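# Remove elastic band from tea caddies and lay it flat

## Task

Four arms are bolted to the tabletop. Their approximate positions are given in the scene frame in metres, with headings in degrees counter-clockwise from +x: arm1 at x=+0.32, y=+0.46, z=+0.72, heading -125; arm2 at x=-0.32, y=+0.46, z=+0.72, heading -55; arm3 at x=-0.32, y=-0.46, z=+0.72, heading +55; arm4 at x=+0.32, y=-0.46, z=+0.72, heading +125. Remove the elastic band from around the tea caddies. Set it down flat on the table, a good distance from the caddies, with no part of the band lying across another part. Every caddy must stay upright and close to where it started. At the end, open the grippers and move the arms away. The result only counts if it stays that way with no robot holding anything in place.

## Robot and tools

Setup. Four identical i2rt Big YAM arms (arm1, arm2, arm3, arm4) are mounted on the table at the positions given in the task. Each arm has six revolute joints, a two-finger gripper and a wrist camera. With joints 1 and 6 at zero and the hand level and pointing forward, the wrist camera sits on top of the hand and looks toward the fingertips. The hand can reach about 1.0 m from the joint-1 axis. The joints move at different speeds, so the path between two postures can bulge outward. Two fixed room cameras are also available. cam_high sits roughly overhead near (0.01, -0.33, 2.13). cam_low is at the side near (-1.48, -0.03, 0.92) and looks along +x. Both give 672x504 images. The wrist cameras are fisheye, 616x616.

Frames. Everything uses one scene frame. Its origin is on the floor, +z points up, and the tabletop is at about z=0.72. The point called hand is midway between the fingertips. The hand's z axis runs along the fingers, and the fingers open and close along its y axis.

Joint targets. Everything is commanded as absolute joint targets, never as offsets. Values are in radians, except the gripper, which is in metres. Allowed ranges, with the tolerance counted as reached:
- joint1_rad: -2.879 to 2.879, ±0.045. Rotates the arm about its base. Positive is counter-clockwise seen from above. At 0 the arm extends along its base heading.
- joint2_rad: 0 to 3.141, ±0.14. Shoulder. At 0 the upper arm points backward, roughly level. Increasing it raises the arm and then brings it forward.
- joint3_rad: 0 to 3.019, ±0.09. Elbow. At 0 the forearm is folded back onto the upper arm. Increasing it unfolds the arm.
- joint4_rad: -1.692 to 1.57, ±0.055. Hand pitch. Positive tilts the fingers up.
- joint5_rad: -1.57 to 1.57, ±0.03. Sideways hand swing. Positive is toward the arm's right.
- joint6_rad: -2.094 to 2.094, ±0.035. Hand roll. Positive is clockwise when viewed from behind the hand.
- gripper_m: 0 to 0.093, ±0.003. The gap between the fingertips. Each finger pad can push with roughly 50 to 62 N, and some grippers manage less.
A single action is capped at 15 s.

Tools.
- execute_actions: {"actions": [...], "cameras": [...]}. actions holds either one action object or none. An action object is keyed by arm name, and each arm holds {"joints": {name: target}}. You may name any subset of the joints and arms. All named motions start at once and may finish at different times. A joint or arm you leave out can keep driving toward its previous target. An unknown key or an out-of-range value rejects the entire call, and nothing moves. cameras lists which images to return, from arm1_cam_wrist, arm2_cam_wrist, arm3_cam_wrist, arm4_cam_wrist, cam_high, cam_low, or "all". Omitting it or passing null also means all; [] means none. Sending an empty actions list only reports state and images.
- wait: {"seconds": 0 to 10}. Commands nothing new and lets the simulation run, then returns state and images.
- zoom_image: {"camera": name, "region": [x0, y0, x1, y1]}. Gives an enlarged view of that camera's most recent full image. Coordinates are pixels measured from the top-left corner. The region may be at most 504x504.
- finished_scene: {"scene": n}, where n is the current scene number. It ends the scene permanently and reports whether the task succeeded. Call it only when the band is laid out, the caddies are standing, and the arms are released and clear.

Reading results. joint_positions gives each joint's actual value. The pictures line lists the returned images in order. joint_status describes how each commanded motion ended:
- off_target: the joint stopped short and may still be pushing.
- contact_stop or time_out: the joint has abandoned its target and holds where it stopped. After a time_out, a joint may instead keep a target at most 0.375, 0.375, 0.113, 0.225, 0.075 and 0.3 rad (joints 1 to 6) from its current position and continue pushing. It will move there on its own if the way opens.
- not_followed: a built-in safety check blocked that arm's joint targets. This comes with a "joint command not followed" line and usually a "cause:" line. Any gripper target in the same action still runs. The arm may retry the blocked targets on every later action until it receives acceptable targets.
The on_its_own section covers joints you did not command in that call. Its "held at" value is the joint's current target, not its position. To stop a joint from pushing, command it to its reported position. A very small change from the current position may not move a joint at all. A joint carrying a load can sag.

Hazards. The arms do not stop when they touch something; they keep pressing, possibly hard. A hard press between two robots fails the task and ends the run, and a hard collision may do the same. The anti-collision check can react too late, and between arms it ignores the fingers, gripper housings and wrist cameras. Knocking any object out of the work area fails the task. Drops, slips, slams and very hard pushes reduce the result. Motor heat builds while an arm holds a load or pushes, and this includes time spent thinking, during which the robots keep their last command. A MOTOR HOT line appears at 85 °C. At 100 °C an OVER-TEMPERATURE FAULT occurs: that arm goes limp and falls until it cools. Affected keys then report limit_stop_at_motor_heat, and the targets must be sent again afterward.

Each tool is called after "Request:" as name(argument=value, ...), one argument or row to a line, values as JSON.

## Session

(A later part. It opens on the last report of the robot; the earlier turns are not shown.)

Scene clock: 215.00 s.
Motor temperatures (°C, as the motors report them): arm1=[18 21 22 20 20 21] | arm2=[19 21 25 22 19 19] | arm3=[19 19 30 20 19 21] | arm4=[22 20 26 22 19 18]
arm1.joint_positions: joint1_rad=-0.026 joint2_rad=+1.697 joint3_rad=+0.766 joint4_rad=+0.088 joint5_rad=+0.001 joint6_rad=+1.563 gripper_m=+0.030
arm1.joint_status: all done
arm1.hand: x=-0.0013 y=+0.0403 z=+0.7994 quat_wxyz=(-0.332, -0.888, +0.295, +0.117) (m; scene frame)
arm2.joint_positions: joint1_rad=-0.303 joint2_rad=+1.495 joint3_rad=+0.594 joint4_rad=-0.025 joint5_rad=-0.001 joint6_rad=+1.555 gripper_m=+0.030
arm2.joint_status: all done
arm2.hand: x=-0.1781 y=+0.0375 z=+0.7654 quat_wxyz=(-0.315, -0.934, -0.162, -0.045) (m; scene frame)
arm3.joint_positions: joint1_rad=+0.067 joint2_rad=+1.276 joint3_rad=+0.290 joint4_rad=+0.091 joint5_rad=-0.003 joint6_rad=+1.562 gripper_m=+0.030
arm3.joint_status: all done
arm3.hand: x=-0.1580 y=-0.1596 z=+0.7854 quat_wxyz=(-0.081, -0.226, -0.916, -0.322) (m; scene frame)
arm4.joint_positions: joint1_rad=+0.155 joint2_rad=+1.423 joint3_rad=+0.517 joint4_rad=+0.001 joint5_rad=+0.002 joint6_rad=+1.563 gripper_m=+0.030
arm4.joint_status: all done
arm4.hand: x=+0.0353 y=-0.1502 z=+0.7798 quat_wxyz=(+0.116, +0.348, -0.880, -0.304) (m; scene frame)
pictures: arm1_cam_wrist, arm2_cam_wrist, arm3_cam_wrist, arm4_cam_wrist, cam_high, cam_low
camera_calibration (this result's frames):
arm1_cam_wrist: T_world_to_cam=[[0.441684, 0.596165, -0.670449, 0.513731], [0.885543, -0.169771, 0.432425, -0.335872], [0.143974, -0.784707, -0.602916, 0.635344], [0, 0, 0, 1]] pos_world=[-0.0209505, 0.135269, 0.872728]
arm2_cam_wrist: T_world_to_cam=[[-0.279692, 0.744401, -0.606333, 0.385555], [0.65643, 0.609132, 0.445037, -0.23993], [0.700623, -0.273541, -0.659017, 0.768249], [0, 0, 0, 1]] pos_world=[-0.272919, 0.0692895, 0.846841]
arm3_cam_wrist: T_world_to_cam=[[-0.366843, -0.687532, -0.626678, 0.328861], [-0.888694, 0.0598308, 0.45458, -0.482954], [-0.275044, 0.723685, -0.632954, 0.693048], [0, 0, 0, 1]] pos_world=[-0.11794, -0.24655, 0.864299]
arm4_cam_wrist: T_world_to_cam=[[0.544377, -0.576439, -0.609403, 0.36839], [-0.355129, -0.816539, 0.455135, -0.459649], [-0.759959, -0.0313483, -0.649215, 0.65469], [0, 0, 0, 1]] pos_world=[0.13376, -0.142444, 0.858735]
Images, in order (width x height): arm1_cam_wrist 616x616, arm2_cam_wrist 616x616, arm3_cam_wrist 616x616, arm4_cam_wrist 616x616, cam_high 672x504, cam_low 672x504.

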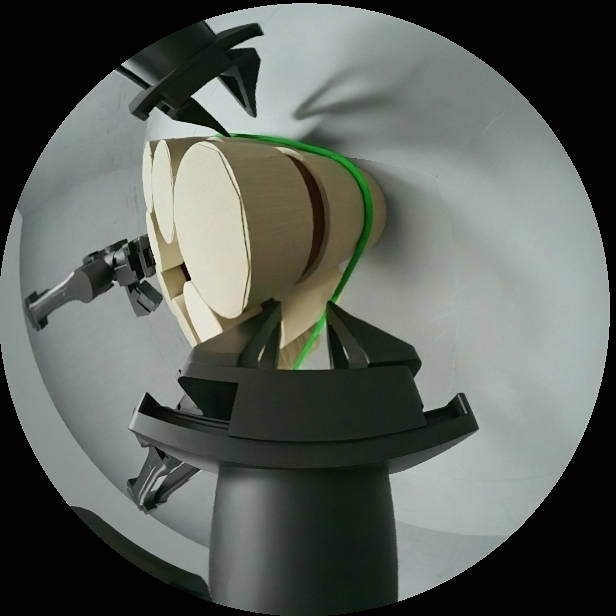

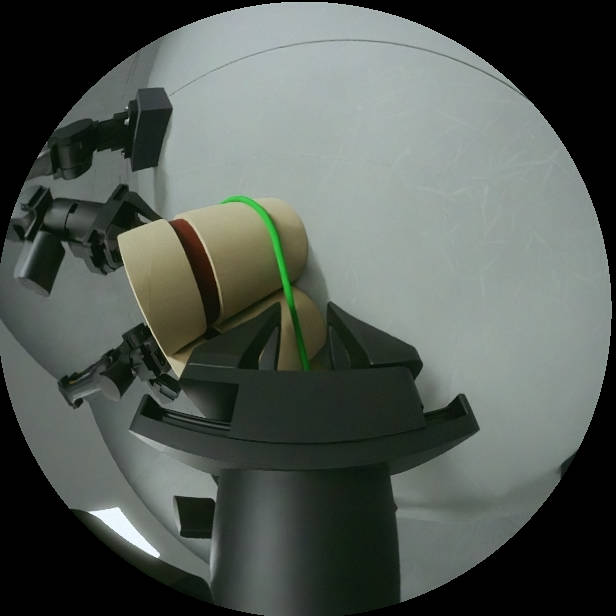

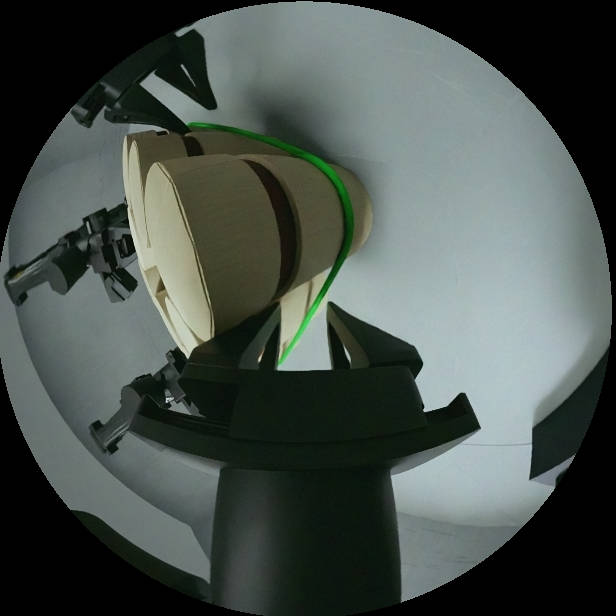

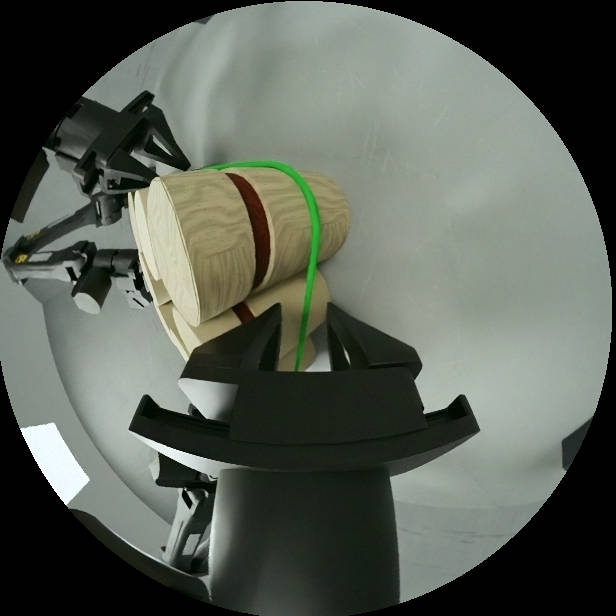

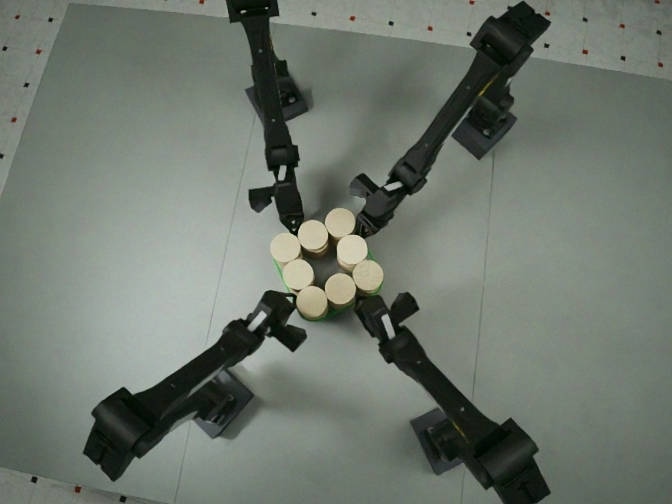

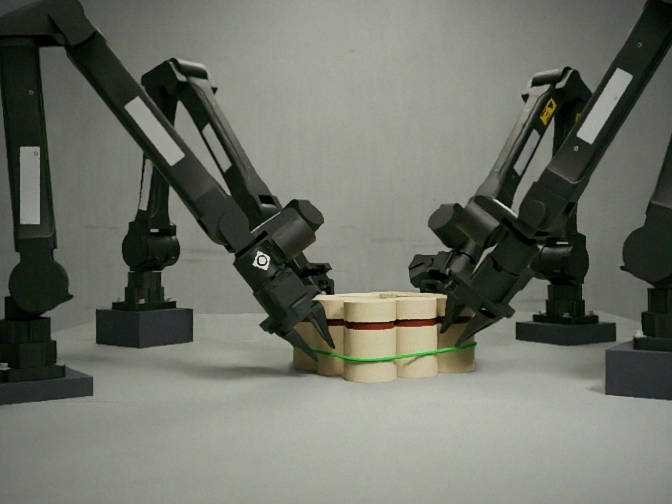

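Request:
execute_actions(
  actions=[
    {"arm1":{"joints":{"joint1_rad":-0.05,"joint2_rad":1.74,"joint4_rad":0.04,"gripper_m":0.024}},"arm2":{"joints":{"joint2_rad":1.552,"joint3_rad":0.62,"joint4_rad":0.123,"gripper_m":0.026}},"arm3":{"joints":{"joint2_rad":1.39,"joint4_rad":0.21,"gripper_m":0.026}},"arm4":{"joints":{"joint2_rad":1.502,"joint4_rad":0.132,"gripper_m":0.026}}},
  ],
  cameras=[],
)

Request:
execute_actions(
  actions=[
    {"arm1":{"joints":{"joint2_rad":1.786,"joint4_rad":0.145,"gripper_m":0.026}}},
  ],
)

Scene clock: 240.87 s.
Motor temperatures (°C, as the motors report them): arm1=[18 21 22 20 20 21] | arm2=[19 21 28 22 19 19] | arm3=[19 19 28 20 19 21] | arm4=[22 20 25 22 19 18]
arm1.joint_positions: joint1_rad=-0.029 joint2_rad=+1.697 joint3_rad=+0.778 joint4_rad=+0.067 joint5_rad=-0.003 joint6_rad=+1.563 gripper_m=+0.024
arm1.joint_status: all done
arm1.hand: x=-0.0030 y=+0.0393 z=+0.8004 quat_wxyz=(-0.328, -0.889, +0.297, +0.115) (m; scene frame)
arm2.joint_positions: joint1_rad=-0.303 joint2_rad=+1.548 joint3_rad=+0.594 joint4_rad=+0.099 joint5_rad=-0.001 joint6_rad=+1.555 gripper_m=+0.026
arm2.joint_status: all done
arm2.hand: x=-0.1723 y=+0.0207 z=+0.7618 quat_wxyz=(-0.348, -0.922, -0.161, -0.050) (m; scene frame)
arm3.joint_positions: joint1_rad=+0.068 joint2_rad=+1.378 joint3_rad=+0.290 joint4_rad=+0.185 joint5_rad=-0.002 joint6_rad=+1.562 gripper_m=+0.026
arm3.joint_status: all done
arm3.hand: x=-0.1563 y=-0.1560 z=+0.7668 quat_wxyz=(-0.080, -0.227, -0.917, -0.318) (m; scene frame)
arm4.joint_positions: joint1_rad=+0.155 joint2_rad=+1.502 joint3_rad=+0.517 joint4_rad=+0.098 joint5_rad=+0.006 joint6_rad=+1.563 gripper_m=+0.026
arm4.joint_status: all done
arm4.hand: x=+0.0295 y=-0.1429 z=+0.7628 quat_wxyz=(+0.117, +0.346, -0.877, -0.312) (m; scene frame)
pictures: none
No camera images: the call's "cameras" was empty. Leave "cameras" out to get every camera's image.

Scene clock: 241.63 s.
Motor temperatures (°C, as the motors report them): arm1=[18 21 22 20 20 21] | arm2=[19 21 28 22 19 19] | arm3=[19 19 28 20 19 21] | arm4=[22 20 25 22 19 18]
arm1.joint_positions: joint1_rad=-0.035 joint2_rad=+1.722 joint3_rad=+0.778 joint4_rad=+0.139 joint5_rad=-0.003 joint6_rad=+1.563 gripper_m=+0.026
arm1.joint_status: all done
arm1.hand: x=-0.0115 y=+0.0332 z=+0.7998 quat_wxyz=(-0.349, -0.881, +0.296, +0.123) (m; scene frame)
arm2.joint_positions: joint1_rad=-0.303 joint2_rad=+1.548 joint3_rad=+0.594 joint4_rad=+0.101 joint5_rad=+0.006 joint6_rad=+1.558 gripper_m=+0.026
arm2.joint_status: not commanded
arm2.hand: x=-0.1733 y=+0.0201 z=+0.7620 quat_wxyz=(-0.349, -0.922, -0.158, -0.048) (m; scene frame)
arm3.joint_positions: joint1_rad=+0.068 joint2_rad=+1.378 joint3_rad=+0.290 joint4_rad=+0.185 joint5_rad=-0.002 joint6_rad=+1.562 gripper_m=+0.026
arm3.joint_status: not commanded
arm3.hand: x=-0.1563 y=-0.1560 z=+0.7668 quat_wxyz=(-0.080, -0.227, -0.917, -0.318) (m; scene frame)
arm4.joint_positions: joint1_rad=+0.155 joint2_rad=+1.502 joint3_rad=+0.517 joint4_rad=+0.099 joint5_rad=+0.006 joint6_rad=+1.563 gripper_m=+0.026
arm4.joint_status: not commanded
arm4.hand: x=+0.0294 y=-0.1428 z=+0.7630 quat_wxyz=(+0.117, +0.346, -0.877, -0.313) (m; scene frame)
pictures: arm1_cam_wrist, arm2_cam_wrist, arm3_cam_wrist, arm4_cam_wrist, cam_high, cam_low
camera_calibration (this result's frames):
arm1_cam_wrist: T_world_to_cam=[[0.430791, 0.571642, -0.698316, 0.545723], [0.893432, -0.161017, 0.419349, -0.317976], [0.127277, -0.804549, -0.580087, 0.613738], [0, 0, 0, 1]] pos_world=[-0.0291177, 0.130625, 0.870452]
arm2_cam_wrist: T_world_to_cam=[[-0.263206, 0.700997, -0.662816, 0.444581], [0.651178, 0.636015, 0.414067, -0.208789], [0.711821, -0.322626, -0.623877, 0.734068], [0, 0, 0, 1]] pos_world=[-0.26955, 0.0579727, 0.839096]
arm3_cam_wrist: T_world_to_cam=[[-0.368903, -0.692631, -0.619817, 0.313883], [-0.886949, 0.062944, 0.457558, -0.47471], [-0.277905, 0.71854, -0.637549, 0.681378], [0, 0, 0, 1]] pos_world=[-0.115893, -0.242313, 0.846169]
arm4_cam_wrist: T_world_to_cam=[[0.536121, -0.568079, -0.624389, 0.37847], [-0.352686, -0.82276, 0.445733, -0.44177], [-0.766934, -0.0187536, -0.641452, 0.635597], [0, 0, 0, 1]] pos_world=[0.128749, -0.136551, 0.840929]
Images, in order (width x height): arm1_cam_wrist 616x616, arm2_cam_wrist 616x616, arm3_cam_wrist 616x616, arm4_cam_wrist 616x616, cam_high 672x504, cam_low 672x504.

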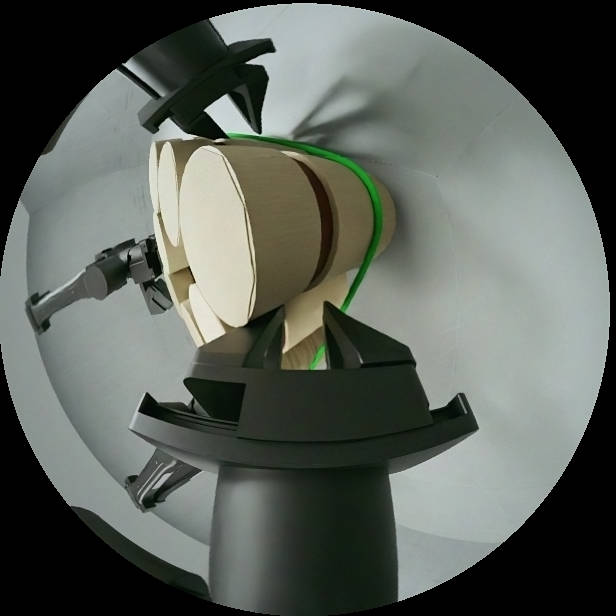

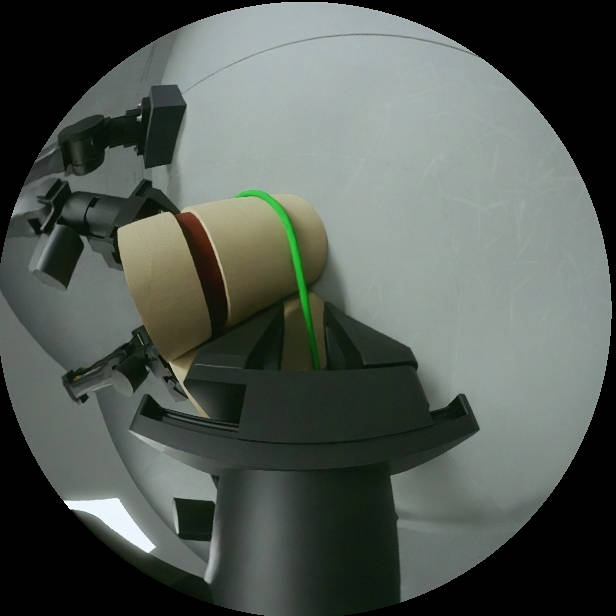

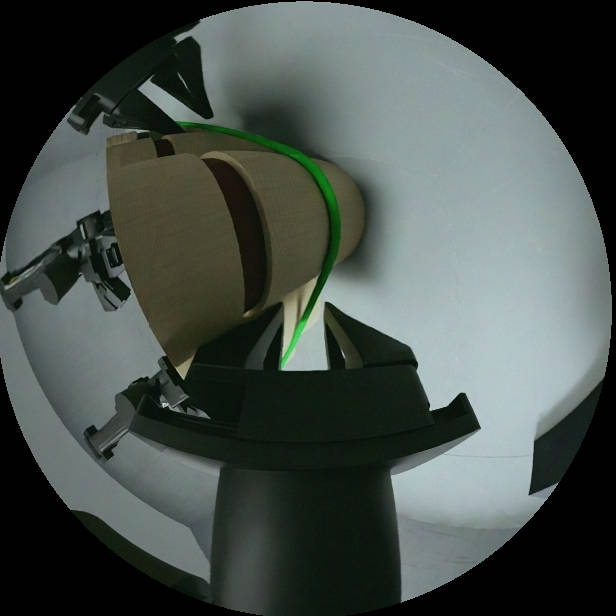

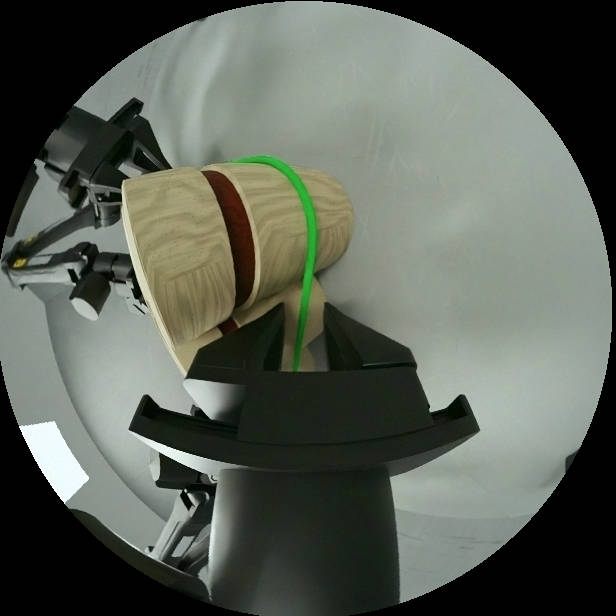

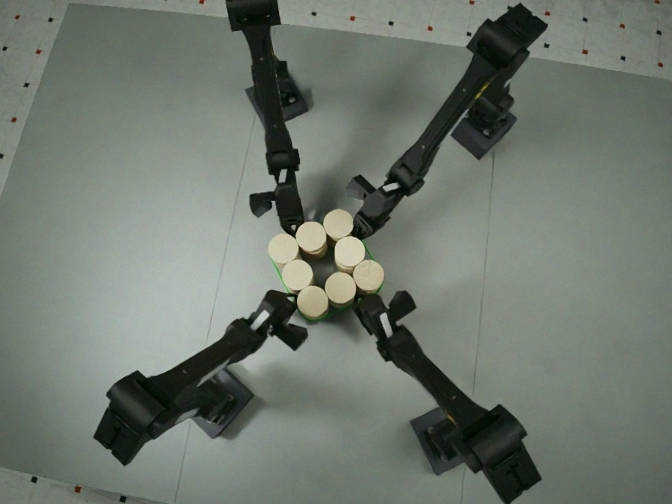

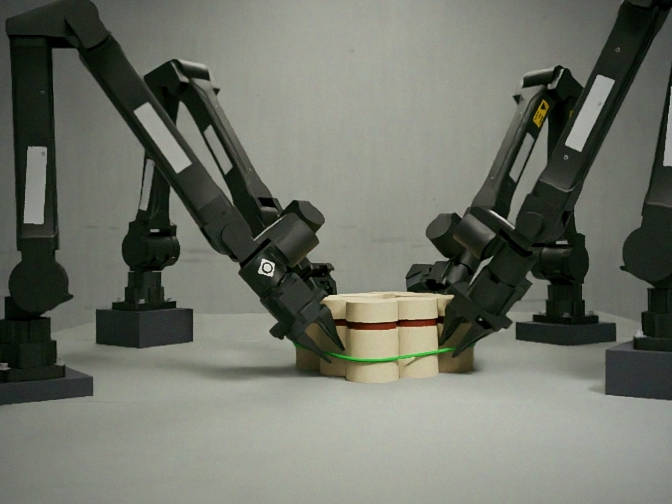

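Request:
execute_actions(
  actions=[
    {"arm1":{"joints":{"joint2_rad":1.68,"joint3_rad":0.72,"joint4_rad":0.06}},"arm2":{"joints":{"gripper_m":0}},"arm3":{"joints":{"gripper_m":0}},"arm4":{"joints":{"gripper_m":0}}},
  ],
)

Request:
zoom_image(
  camera="cam_high",
  region=[260, 195, 400, 335],
)

Request:
zoom_image(
  camera="cam_low",
  region=[280, 290, 500, 400],
)

Scene clock: 251.10 s.
Motor temperatures (°C, as the motors report them): arm1=[18 21 22 20 20 21] | arm2=[19 21 27 22 19 19] | arm3=[19 19 28 20 19 21] | arm4=[22 20 25 22 19 18]
arm1.joint_positions: joint1_rad=-0.042 joint2_rad=+1.690 joint3_rad=+0.715 joint4_rad=+0.066 joint5_rad=-0.003 joint6_rad=+1.563 gripper_m=+0.026
arm1.joint_status: all done
arm1.hand: x=+0.0103 y=+0.0678 z=+0.7804 quat_wxyz=(-0.303, -0.896, +0.306, +0.108) (m; scene frame)
arm2.joint_positions: joint1_rad=-0.303 joint2_rad=+1.548 joint3_rad=+0.594 joint4_rad=+0.104 joint5_rad=+0.002 joint6_rad=+1.558 gripper_m=+0.002
arm2.joint_status: all done
arm2.hand: x=-0.1726 y=+0.0197 z=+0.7625 quat_wxyz=(-0.350, -0.922, -0.159, -0.049) (m; scene frame)
arm3.joint_positions: joint1_rad=+0.068 joint2_rad=+1.378 joint3_rad=+0.290 joint4_rad=+0.190 joint5_rad=-0.001 joint6_rad=+1.562 gripper_m=+0.002
arm3.joint_status: all done
arm3.hand: x=-0.1556 y=-0.1551 z=+0.7677 quat_wxyz=(-0.081, -0.226, -0.916, -0.320) (m; scene frame)
arm4.joint_positions: joint1_rad=+0.155 joint2_rad=+1.502 joint3_rad=+0.517 joint4_rad=+0.111 joint5_rad=+0.003 joint6_rad=+1.563 gripper_m=+0.003
arm4.joint_status: all done
arm4.hand: x=+0.0274 y=-0.1415 z=+0.7648 quat_wxyz=(+0.121, +0.345, -0.875, -0.317) (m; scene frame)
pictures: arm1_cam_wrist, arm2_cam_wrist, arm3_cam_wrist, arm4_cam_wrist, cam_high, cam_low
camera_calibration (this result's frames):
arm1_cam_wrist: T_world_to_cam=[[0.477918, 0.621784, -0.620467, 0.438378], [0.863834, -0.204565, 0.460373, -0.352539], [0.159327, -0.756002, -0.634883, 0.666707], [0, 0, 0, 1]] pos_world=[-0.0111982, 0.159338, 0.85758]
arm2_cam_wrist: T_world_to_cam=[[-0.262552, 0.699032, -0.665147, 0.447271], [0.648301, 0.638358, 0.414977, -0.210491], [0.714684, -0.322262, -0.620785, 0.731859], [0, 0, 0, 1]] pos_world=[-0.269155, 0.0575626, 0.839178]
arm3_cam_wrist: T_world_to_cam=[[-0.367221, -0.689498, -0.624293, 0.319473], [-0.888502, 0.061476, 0.454736, -0.47285], [-0.275161, 0.721674, -0.635195, 0.680604], [0, 0, 0, 1]] pos_world=[-0.115536, -0.241829, 0.846784]
arm4_cam_wrist: T_world_to_cam=[[0.531084, -0.56258, -0.633604, 0.389346], [-0.346452, -0.826587, 0.443536, -0.441283], [-0.773253, -0.0160416, -0.633895, 0.630073], [0, 0, 0, 1]] pos_world=[0.127547, -0.135613, 0.841816]
Images, in order (width x height): arm1_cam_wrist 616x616, arm2_cam_wrist 616x616, arm3_cam_wrist 616x616, arm4_cam_wrist 616x616, cam_high 672x504, cam_low 672x504.

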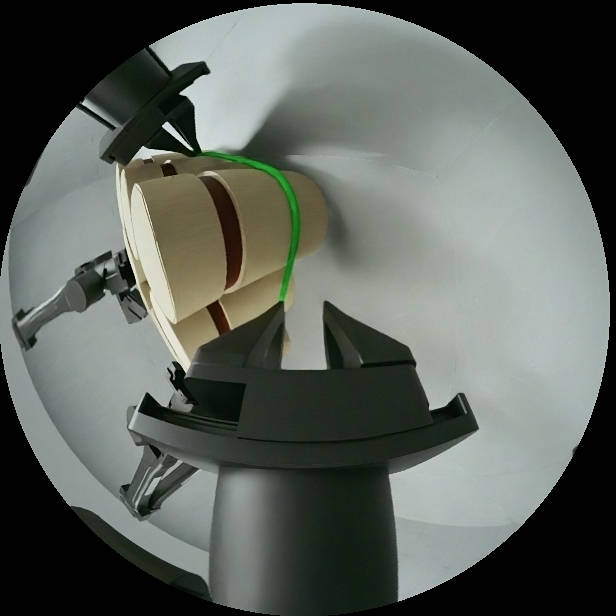

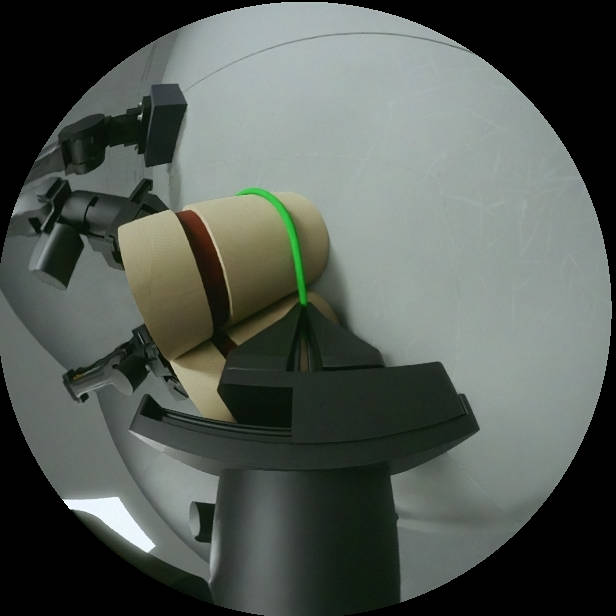

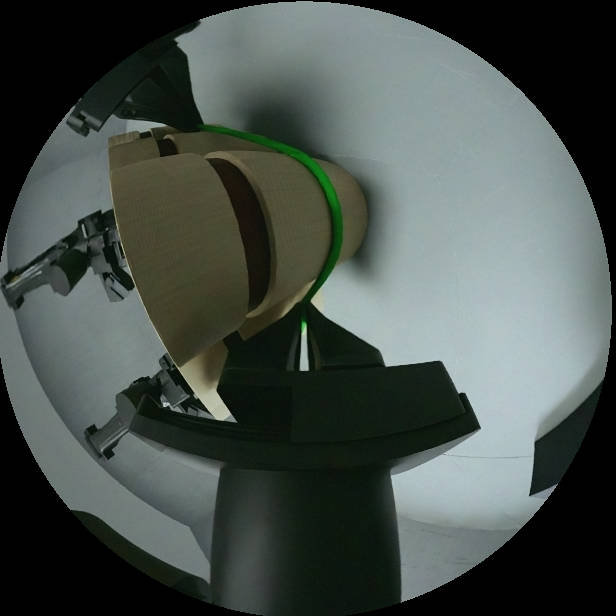

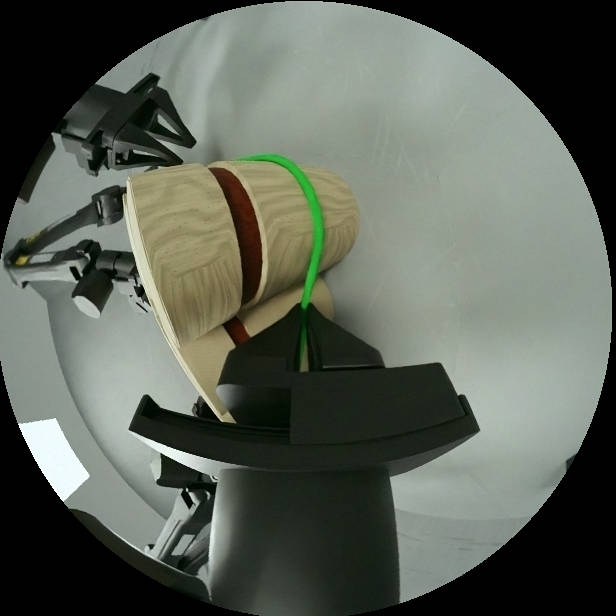

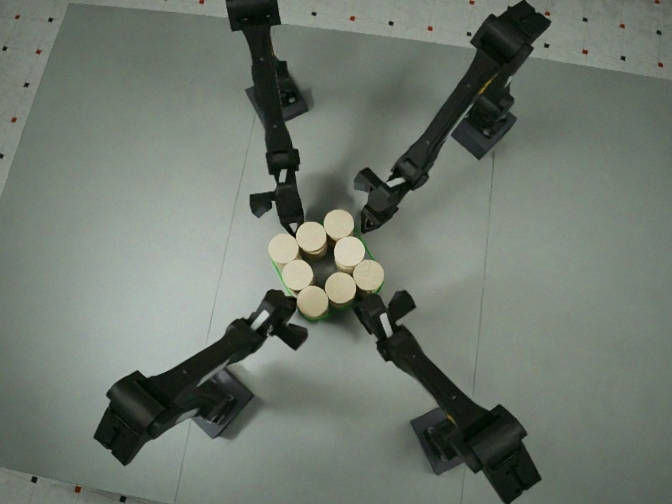

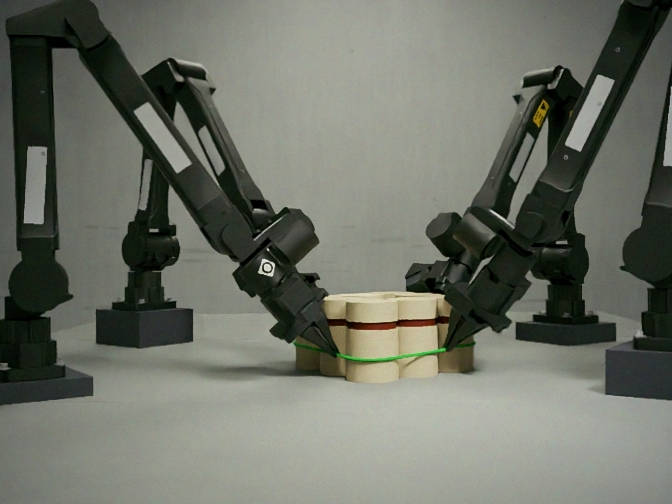

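Region (260, 195, 400, 335) of cam_high's 672x504 image, scaled by 3.600, with more detail than that image has.

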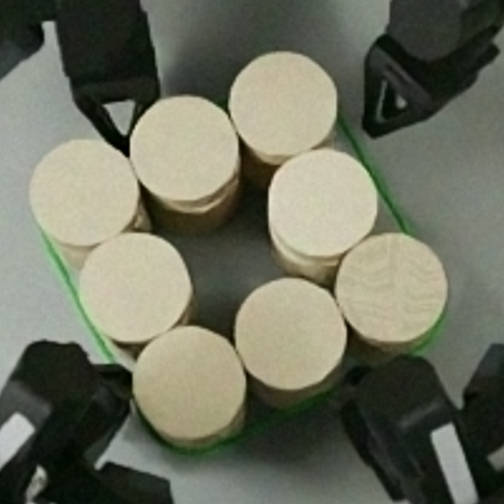

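Region (280, 290, 500, 400) of cam_low's 672x504 image, scaled by 2.291, with more detail than that image has.

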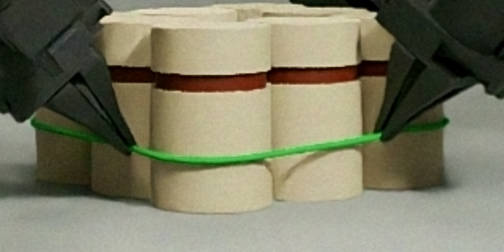

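Request:
execute_actions(
  actions=[
    {"arm1":{"joints":{"joint2_rad":1.814,"joint4_rad":0.355}}},
  ],
  cameras=["arm1_cam_wrist","arm4_cam_wrist","cam_high"],
)

Request:
zoom_image(
  camera="arm4_cam_wrist",
  region=[120, 80, 320, 240],
)

Scene clock: 262.53 s.
Motor temperatures (°C, as the motors report them): arm1=[18 22 22 20 20 21] | arm2=[19 21 27 22 19 19] | arm3=[19 19 28 20 19 21] | arm4=[22 20 25 22 19 18]
arm1.joint_positions: joint1_rad=-0.042 joint2_rad=+1.806 joint3_rad=+0.715 joint4_rad=+0.342 joint5_rad=-0.003 joint6_rad=+1.563 gripper_m=+0.026
arm1.joint_status: all done
arm1.hand: x=-0.0100 y=+0.0421 z=+0.7684 quat_wxyz=(-0.373, -0.869, +0.296, +0.133) (m; scene frame)
arm2.joint_positions: joint1_rad=-0.303 joint2_rad=+1.548 joint3_rad=+0.594 joint4_rad=+0.104 joint5_rad=+0.002 joint6_rad=+1.558 gripper_m=+0.002
arm2.joint_status: not commanded
arm2.hand: x=-0.1726 y=+0.0197 z=+0.7625 quat_wxyz=(-0.350, -0.922, -0.159, -0.049) (m; scene frame)
arm3.joint_positions: joint1_rad=+0.068 joint2_rad=+1.378 joint3_rad=+0.290 joint4_rad=+0.190 joint5_rad=-0.001 joint6_rad=+1.562 gripper_m=+0.002
arm3.joint_status: not commanded
arm3.hand: x=-0.1556 y=-0.1551 z=+0.7677 quat_wxyz=(-0.081, -0.226, -0.916, -0.320) (m; scene frame)
arm4.joint_positions: joint1_rad=+0.155 joint2_rad=+1.502 joint3_rad=+0.517 joint4_rad=+0.111 joint5_rad=+0.003 joint6_rad=+1.563 gripper_m=+0.003
arm4.joint_status: not commanded
arm4.hand: x=+0.0274 y=-0.1415 z=+0.7648 quat_wxyz=(+0.121, +0.345, -0.875, -0.317) (m; scene frame)
pictures: arm1_cam_wrist, arm4_cam_wrist, cam_high
camera_calibration (this result's frames):
arm1_cam_wrist: T_world_to_cam=[[0.409755, 0.536673, -0.737619, 0.549539], [0.906552, -0.149772, 0.394628, -0.286044], [0.101312, -0.830391, -0.547892, 0.578649], [0, 0, 0, 1]] pos_world=[-0.0244865, 0.142741, 0.835269]
arm4_cam_wrist: T_world_to_cam=[[0.531084, -0.56258, -0.633604, 0.389346], [-0.346452, -0.826587, 0.443536, -0.441283], [-0.773253, -0.0160416, -0.633895, 0.630073], [0, 0, 0, 1]] pos_world=[0.127547, -0.135613, 0.841816]
Images, in order (width x height): arm1_cam_wrist 616x616, arm4_cam_wrist 616x616, cam_high 672x504.

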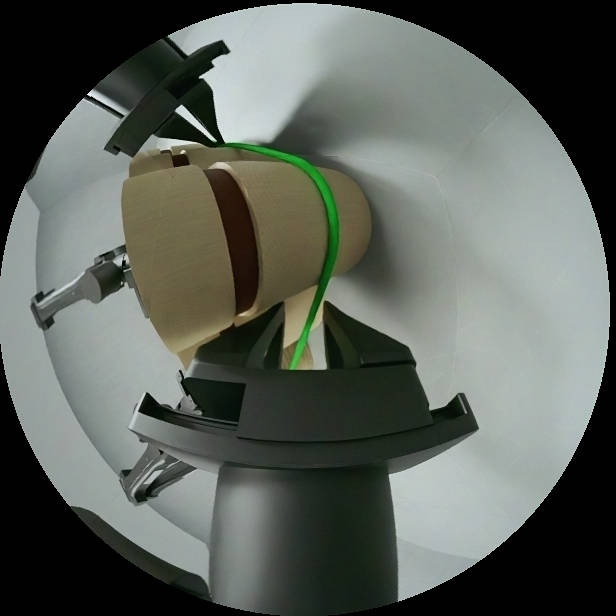

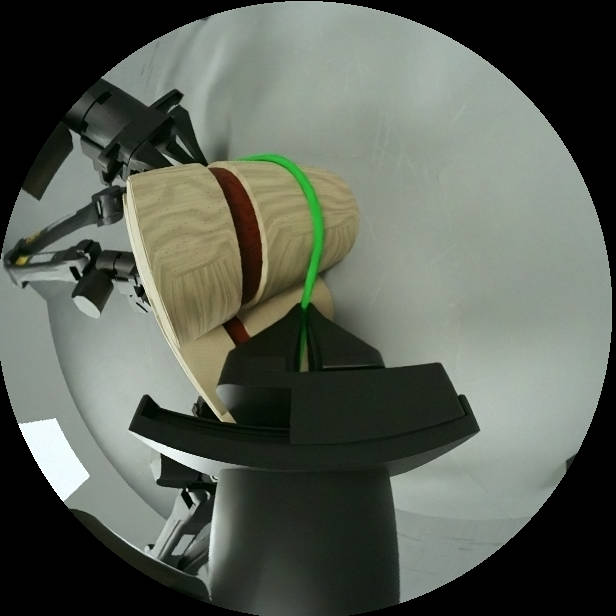

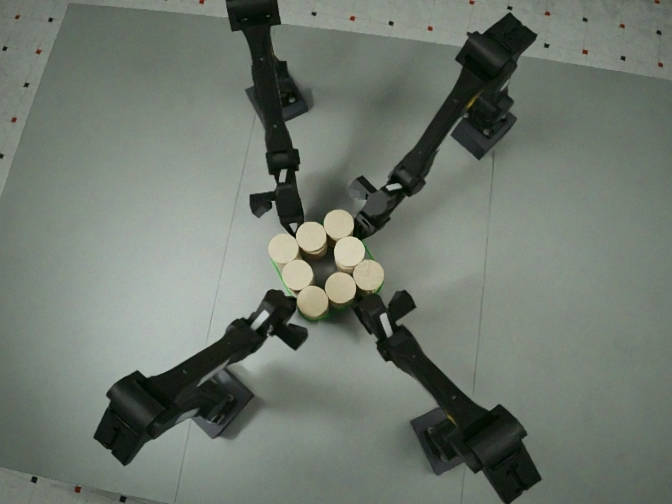

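Region (120, 80, 320, 240) of arm4_cam_wrist's 616x616 image, scaled by 2.520, with more detail than that image has; it fills the top 403 rows of this view, and the rest is white.

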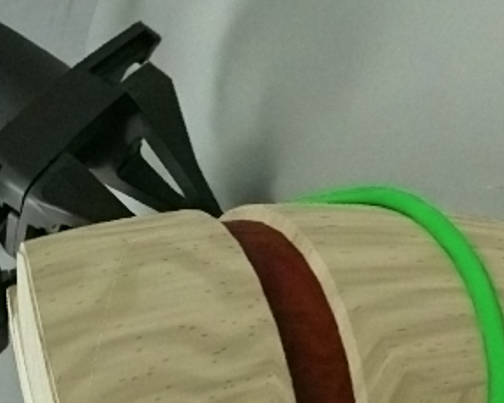

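Request:
execute_actions(
  actions=[
    {"arm1":{"joints":{"joint2_rad":1.848,"joint4_rad":0.395}}},
  ],
  cameras=["arm1_cam_wrist"],
)

Scene clock: 268.70 s.
Motor temperatures (°C, as the motors report them): arm1=[18 22 22 20 20 21] | arm2=[19 21 27 22 19 19] | arm3=[19 19 27 20 19 21] | arm4=[22 20 25 22 19 18]
arm1.joint_positions: joint1_rad=-0.042 joint2_rad=+1.823 joint3_rad=+0.715 joint4_rad=+0.380 joint5_rad=-0.003 joint6_rad=+1.563 gripper_m=+0.026
arm1.joint_status: all done
arm1.hand: x=-0.0122 y=+0.0394 z=+0.7664 quat_wxyz=(-0.382, -0.865, +0.295, +0.136) (m; scene frame)
arm2.joint_positions: joint1_rad=-0.303 joint2_rad=+1.548 joint3_rad=+0.594 joint4_rad=+0.104 joint5_rad=+0.002 joint6_rad=+1.558 gripper_m=+0.002
arm2.joint_status: not commanded
arm2.hand: x=-0.1726 y=+0.0197 z=+0.7625 quat_wxyz=(-0.350, -0.922, -0.159, -0.049) (m; scene frame)
arm3.joint_positions: joint1_rad=+0.068 joint2_rad=+1.378 joint3_rad=+0.290 joint4_rad=+0.190 joint5_rad=-0.001 joint6_rad=+1.562 gripper_m=+0.002
arm3.joint_status: not commanded
arm3.hand: x=-0.1556 y=-0.1551 z=+0.7677 quat_wxyz=(-0.081, -0.226, -0.916, -0.320) (m; scene frame)
arm4.joint_positions: joint1_rad=+0.155 joint2_rad=+1.502 joint3_rad=+0.517 joint4_rad=+0.111 joint5_rad=+0.003 joint6_rad=+1.563 gripper_m=+0.003
arm4.joint_status: not commanded
arm4.hand: x=+0.0274 y=-0.1415 z=+0.7648 quat_wxyz=(+0.121, +0.345, -0.875, -0.317) (m; scene frame)
pictures: arm1_cam_wrist
camera_calibration (this result's frames):
arm1_cam_wrist: T_world_to_cam=[[0.400359, 0.524914, -0.751117, 0.561106], [0.911459, -0.143462, 0.385566, -0.276912], [0.0946321, -0.838978, -0.535874, 0.566516], [0, 0, 0, 1]] pos_world=[-0.0258614, 0.141035, 0.831806]
Images, in order (width x height): arm1_cam_wrist 616x616.

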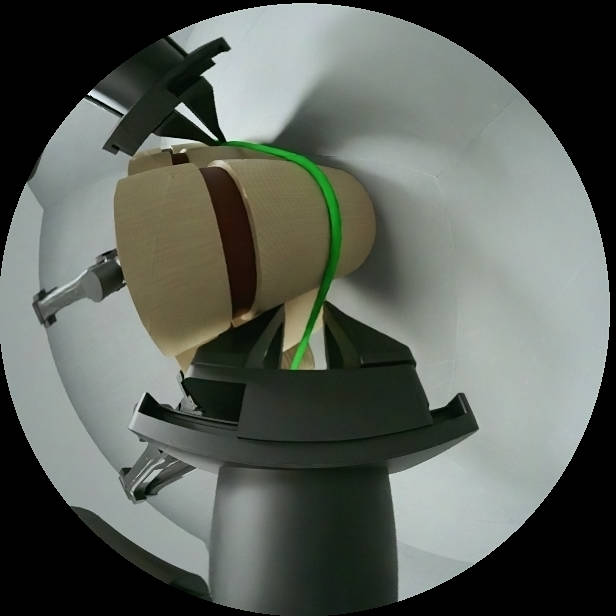

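Request:
execute_actions(
  actions=[
    {"arm1":{"joints":{"joint2_rad":1.875}}},
  ],
  cameras=["arm1_cam_wrist"],
)

Scene clock: 271.03 s.
Motor temperatures (°C, as the motors report them): arm1=[18 22 22 20 20 21] | arm2=[19 21 27 22 19 19] | arm3=[19 19 27 20 19 21] | arm4=[22 20 25 22 19 18]
arm1.joint_positions: joint1_rad=-0.042 joint2_rad=+1.855 joint3_rad=+0.715 joint4_rad=+0.384 joint5_rad=-0.003 joint6_rad=+1.563 gripper_m=+0.026
arm1.joint_status: all done
arm1.hand: x=-0.0094 y=+0.0431 z=+0.7509 quat_wxyz=(-0.370, -0.871, +0.297, +0.132) (m; scene frame)
arm2.joint_positions: joint1_rad=-0.303 joint2_rad=+1.548 joint3_rad=+0.594 joint4_rad=+0.104 joint5_rad=+0.002 joint6_rad=+1.558 gripper_m=+0.002
arm2.joint_status: not commanded
arm2.hand: x=-0.1726 y=+0.0197 z=+0.7625 quat_wxyz=(-0.350, -0.922, -0.159, -0.049) (m; scene frame)
arm3.joint_positions: joint1_rad=+0.068 joint2_rad=+1.378 joint3_rad=+0.290 joint4_rad=+0.190 joint5_rad=-0.001 joint6_rad=+1.562 gripper_m=+0.002
arm3.joint_status: not commanded
arm3.hand: x=-0.1556 y=-0.1551 z=+0.7677 quat_wxyz=(-0.081, -0.226, -0.916, -0.320) (m; scene frame)
arm4.joint_positions: joint1_rad=+0.155 joint2_rad=+1.502 joint3_rad=+0.517 joint4_rad=+0.111 joint5_rad=+0.003 joint6_rad=+1.563 gripper_m=+0.003
arm4.joint_status: not commanded
arm4.hand: x=+0.0274 y=-0.1415 z=+0.7648 quat_wxyz=(+0.121, +0.345, -0.875, -0.317) (m; scene frame)
pictures: arm1_cam_wrist
camera_calibration (this result's frames):
arm1_cam_wrist: T_world_to_cam=[[0.413257, 0.541055, -0.732447, 0.531796], [0.904671, -0.15219, 0.398006, -0.282001], [0.103872, -0.827102, -0.55237, 0.573041], [0, 0, 0, 1]] pos_world=[-0.024173, 0.143315, 0.818281]
Images, in order (width x height): arm1_cam_wrist 616x616.

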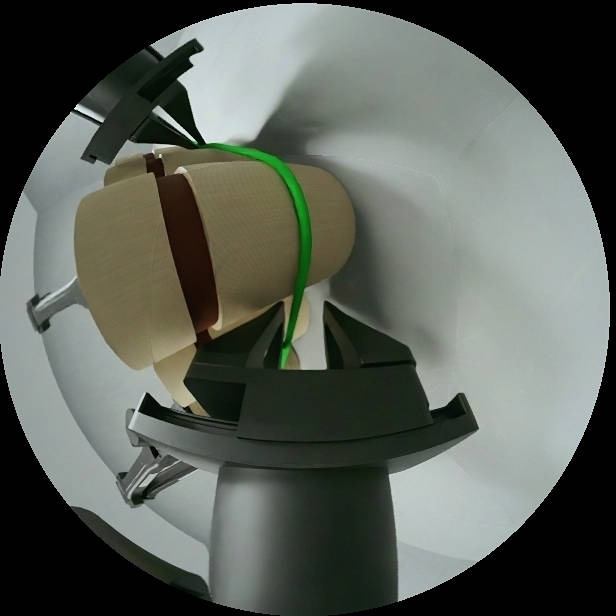

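Request:
execute_actions(
  actions=[
    {"arm1":{"joints":{"joint2_rad":1.86,"joint4_rad":0.428}}},
  ],
  cameras=[],
)

Request:
execute_actions(
  actions=[
    {"arm1":{"joints":{"gripper_m":0}}},
  ],
  cameras=["arm1_cam_wrist","cam_high"],
)

Scene clock: 275.47 s.
Motor temperatures (°C, as the motors report them): arm1=[18 22 22 20 20 21] | arm2=[19 21 27 22 19 19] | arm3=[19 19 27 20 19 21] | arm4=[22 20 25 22 19 18]
arm1.joint_positions: joint1_rad=-0.042 joint2_rad=+1.855 joint3_rad=+0.715 joint4_rad=+0.410 joint5_rad=-0.003 joint6_rad=+1.563 gripper_m=+0.026
arm1.joint_status: all done
arm1.hand: x=-0.0121 y=+0.0396 z=+0.7556 quat_wxyz=(-0.381, -0.866, +0.295, +0.136) (m; scene frame)
arm2.joint_positions: joint1_rad=-0.303 joint2_rad=+1.548 joint3_rad=+0.594 joint4_rad=+0.104 joint5_rad=+0.002 joint6_rad=+1.558 gripper_m=+0.002
arm2.joint_status: not commanded
arm2.hand: x=-0.1726 y=+0.0197 z=+0.7625 quat_wxyz=(-0.350, -0.922, -0.159, -0.049) (m; scene frame)
arm3.joint_positions: joint1_rad=+0.068 joint2_rad=+1.378 joint3_rad=+0.290 joint4_rad=+0.190 joint5_rad=-0.001 joint6_rad=+1.562 gripper_m=+0.002
arm3.joint_status: not commanded
arm3.hand: x=-0.1556 y=-0.1551 z=+0.7677 quat_wxyz=(-0.081, -0.226, -0.916, -0.320) (m; scene frame)
arm4.joint_positions: joint1_rad=+0.155 joint2_rad=+1.502 joint3_rad=+0.517 joint4_rad=+0.111 joint5_rad=+0.003 joint6_rad=+1.563 gripper_m=+0.003
arm4.joint_status: not commanded
arm4.hand: x=+0.0274 y=-0.1415 z=+0.7648 quat_wxyz=(+0.121, +0.345, -0.875, -0.317) (m; scene frame)
pictures: none
No camera images: the call's "cameras" was empty. Leave "cameras" out to get every camera's image.

Scene clock: 275.97 s.
Motor temperatures (°C, as the motors report them): arm1=[18 22 22 20 20 21] | arm2=[19 21 27 22 19 19] | arm3=[19 19 27 20 19 21] | arm4=[22 20 25 22 19 18]
arm1.joint_positions: joint1_rad=-0.042 joint2_rad=+1.855 joint3_rad=+0.715 joint4_rad=+0.415 joint5_rad=-0.003 joint6_rad=+1.563 gripper_m=+0.002
arm1.joint_status: all done
arm1.hand: x=-0.0127 y=+0.0389 z=+0.7566 quat_wxyz=(-0.383, -0.865, +0.295, +0.136) (m; scene frame)
arm2.joint_positions: joint1_rad=-0.303 joint2_rad=+1.548 joint3_rad=+0.594 joint4_rad=+0.104 joint5_rad=+0.002 joint6_rad=+1.558 gripper_m=+0.002
arm2.joint_status: not commanded
arm2.hand: x=-0.1726 y=+0.0197 z=+0.7625 quat_wxyz=(-0.350, -0.922, -0.159, -0.049) (m; scene frame)
arm3.joint_positions: joint1_rad=+0.068 joint2_rad=+1.378 joint3_rad=+0.290 joint4_rad=+0.190 joint5_rad=-0.001 joint6_rad=+1.562 gripper_m=+0.002
arm3.joint_status: not commanded
arm3.hand: x=-0.1556 y=-0.1551 z=+0.7677 quat_wxyz=(-0.081, -0.226, -0.916, -0.320) (m; scene frame)
arm4.joint_positions: joint1_rad=+0.155 joint2_rad=+1.502 joint3_rad=+0.517 joint4_rad=+0.111 joint5_rad=+0.003 joint6_rad=+1.563 gripper_m=+0.003
arm4.joint_status: not commanded
arm4.hand: x=+0.0274 y=-0.1415 z=+0.7648 quat_wxyz=(+0.121, +0.345, -0.875, -0.317) (m; scene frame)
pictures: arm1_cam_wrist, cam_high
camera_calibration (this result's frames):
arm1_cam_wrist: T_world_to_cam=[[0.398568, 0.522672, -0.75363, 0.556137], [0.912372, -0.142288, 0.383838, -0.27153], [0.0933888, -0.840576, -0.533582, 0.559245], [0, 0, 0, 1]] pos_world=[-0.0261499, 0.140775, 0.821748]
Images, in order (width x height): arm1_cam_wrist 616x616, cam_high 672x504.

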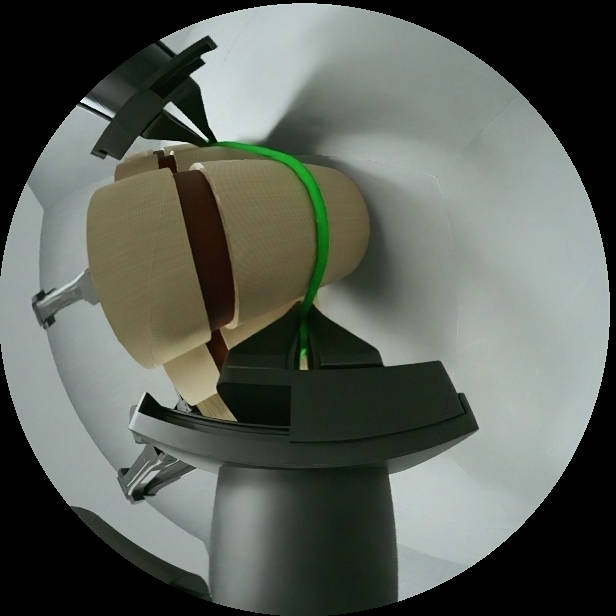

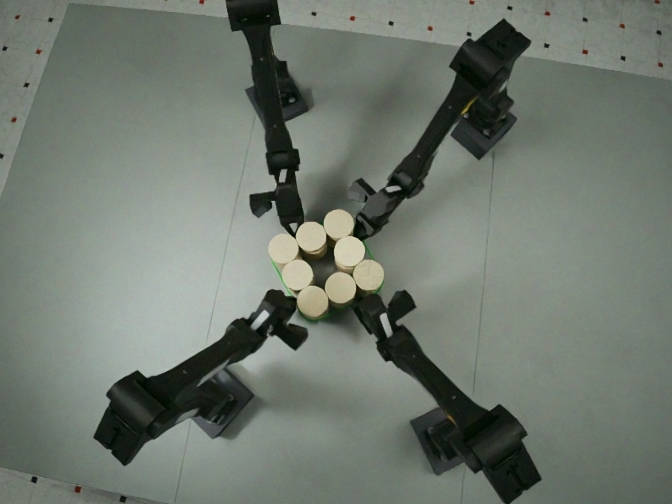

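Request:
execute_actions(
  actions=[
    {"arm1":{"joints":{"joint2_rad":1.755,"joint3_rad":0.618}},"arm2":{"joints":{"joint2_rad":1.455,"joint3_rad":0.512}},"arm3":{"joints":{"joint2_rad":1.28,"joint3_rad":0.21}},"arm4":{"joints":{"joint2_rad":1.405,"joint3_rad":0.428}}},
  ],
  cameras=["cam_high","cam_low"],
)

Request:
zoom_image(
  camera="cam_high",
  region=[240, 180, 420, 350],
)

Scene clock: 297.93 s.
Motor temperatures (°C, as the motors report them): arm1=[18 22 22 20 20 21] | arm2=[19 21 27 22 19 19] | arm3=[19 19 27 20 19 21] | arm4=[22 20 25 22 19 18]
arm1.joint_positions: joint1_rad=-0.042 joint2_rad=+1.753 joint3_rad=+0.628 joint4_rad=+0.424 joint5_rad=-0.003 joint6_rad=+1.563 gripper_m=+0.002
arm1.joint_status: all done
arm1.hand: x=+0.0042 y=+0.0600 z=+0.7793 quat_wxyz=(-0.393, -0.860, +0.293, +0.140) (m; scene frame)
arm2.joint_positions: joint1_rad=-0.303 joint2_rad=+1.459 joint3_rad=+0.527 joint4_rad=+0.113 joint5_rad=+0.001 joint6_rad=+1.558 gripper_m=+0.002
arm2.joint_status: all done
arm2.hand: x=-0.1792 y=+0.0405 z=+0.7763 quat_wxyz=(-0.365, -0.916, -0.158, -0.052) (m; scene frame)
arm3.joint_positions: joint1_rad=+0.068 joint2_rad=+1.284 joint3_rad=+0.218 joint4_rad=+0.203 joint5_rad=-0.001 joint6_rad=+1.562 gripper_m=+0.002
arm3.joint_status: all done
arm3.hand: x=-0.1661 y=-0.1745 z=+0.7750 quat_wxyz=(-0.085, -0.225, -0.910, -0.336) (m; scene frame)
arm4.joint_positions: joint1_rad=+0.155 joint2_rad=+1.405 joint3_rad=+0.435 joint4_rad=+0.122 joint5_rad=+0.002 joint6_rad=+1.563 gripper_m=+0.003
arm4.joint_status: all done
arm4.hand: x=+0.0459 y=-0.1616 z=+0.7747 quat_wxyz=(+0.126, +0.344, -0.871, -0.329) (m; scene frame)
pictures: cam_high, cam_low
Images, in order (width x height): cam_high 672x504, cam_low 672x504.

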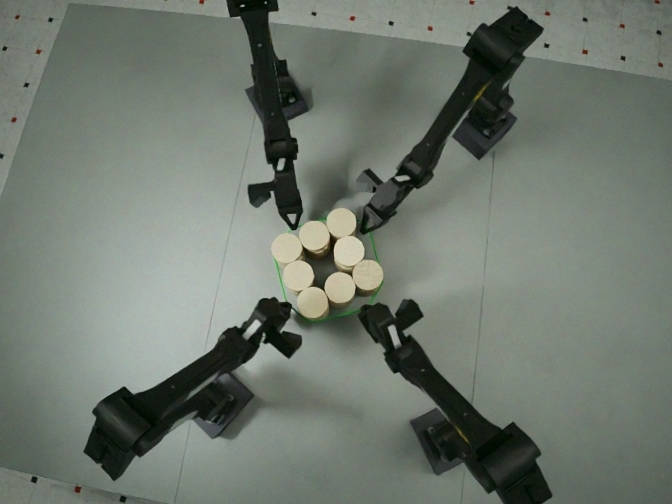

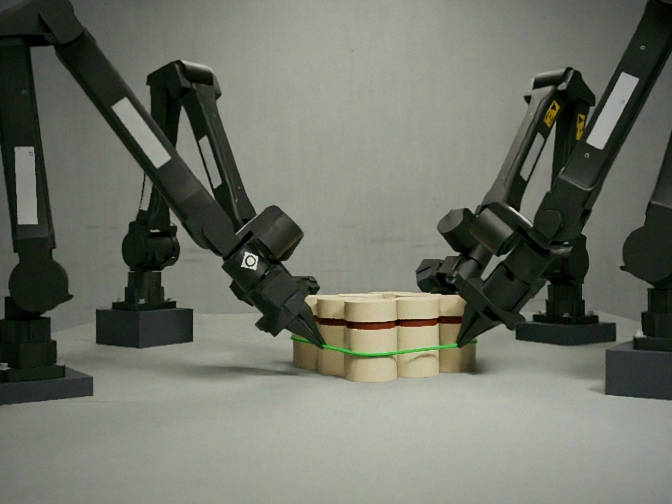

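Region (240, 180, 420, 350) of cam_high's 672x504 image, scaled by 2.800, with more detail than that image has.

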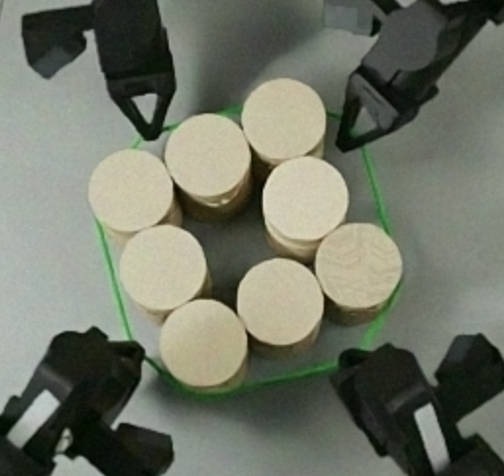

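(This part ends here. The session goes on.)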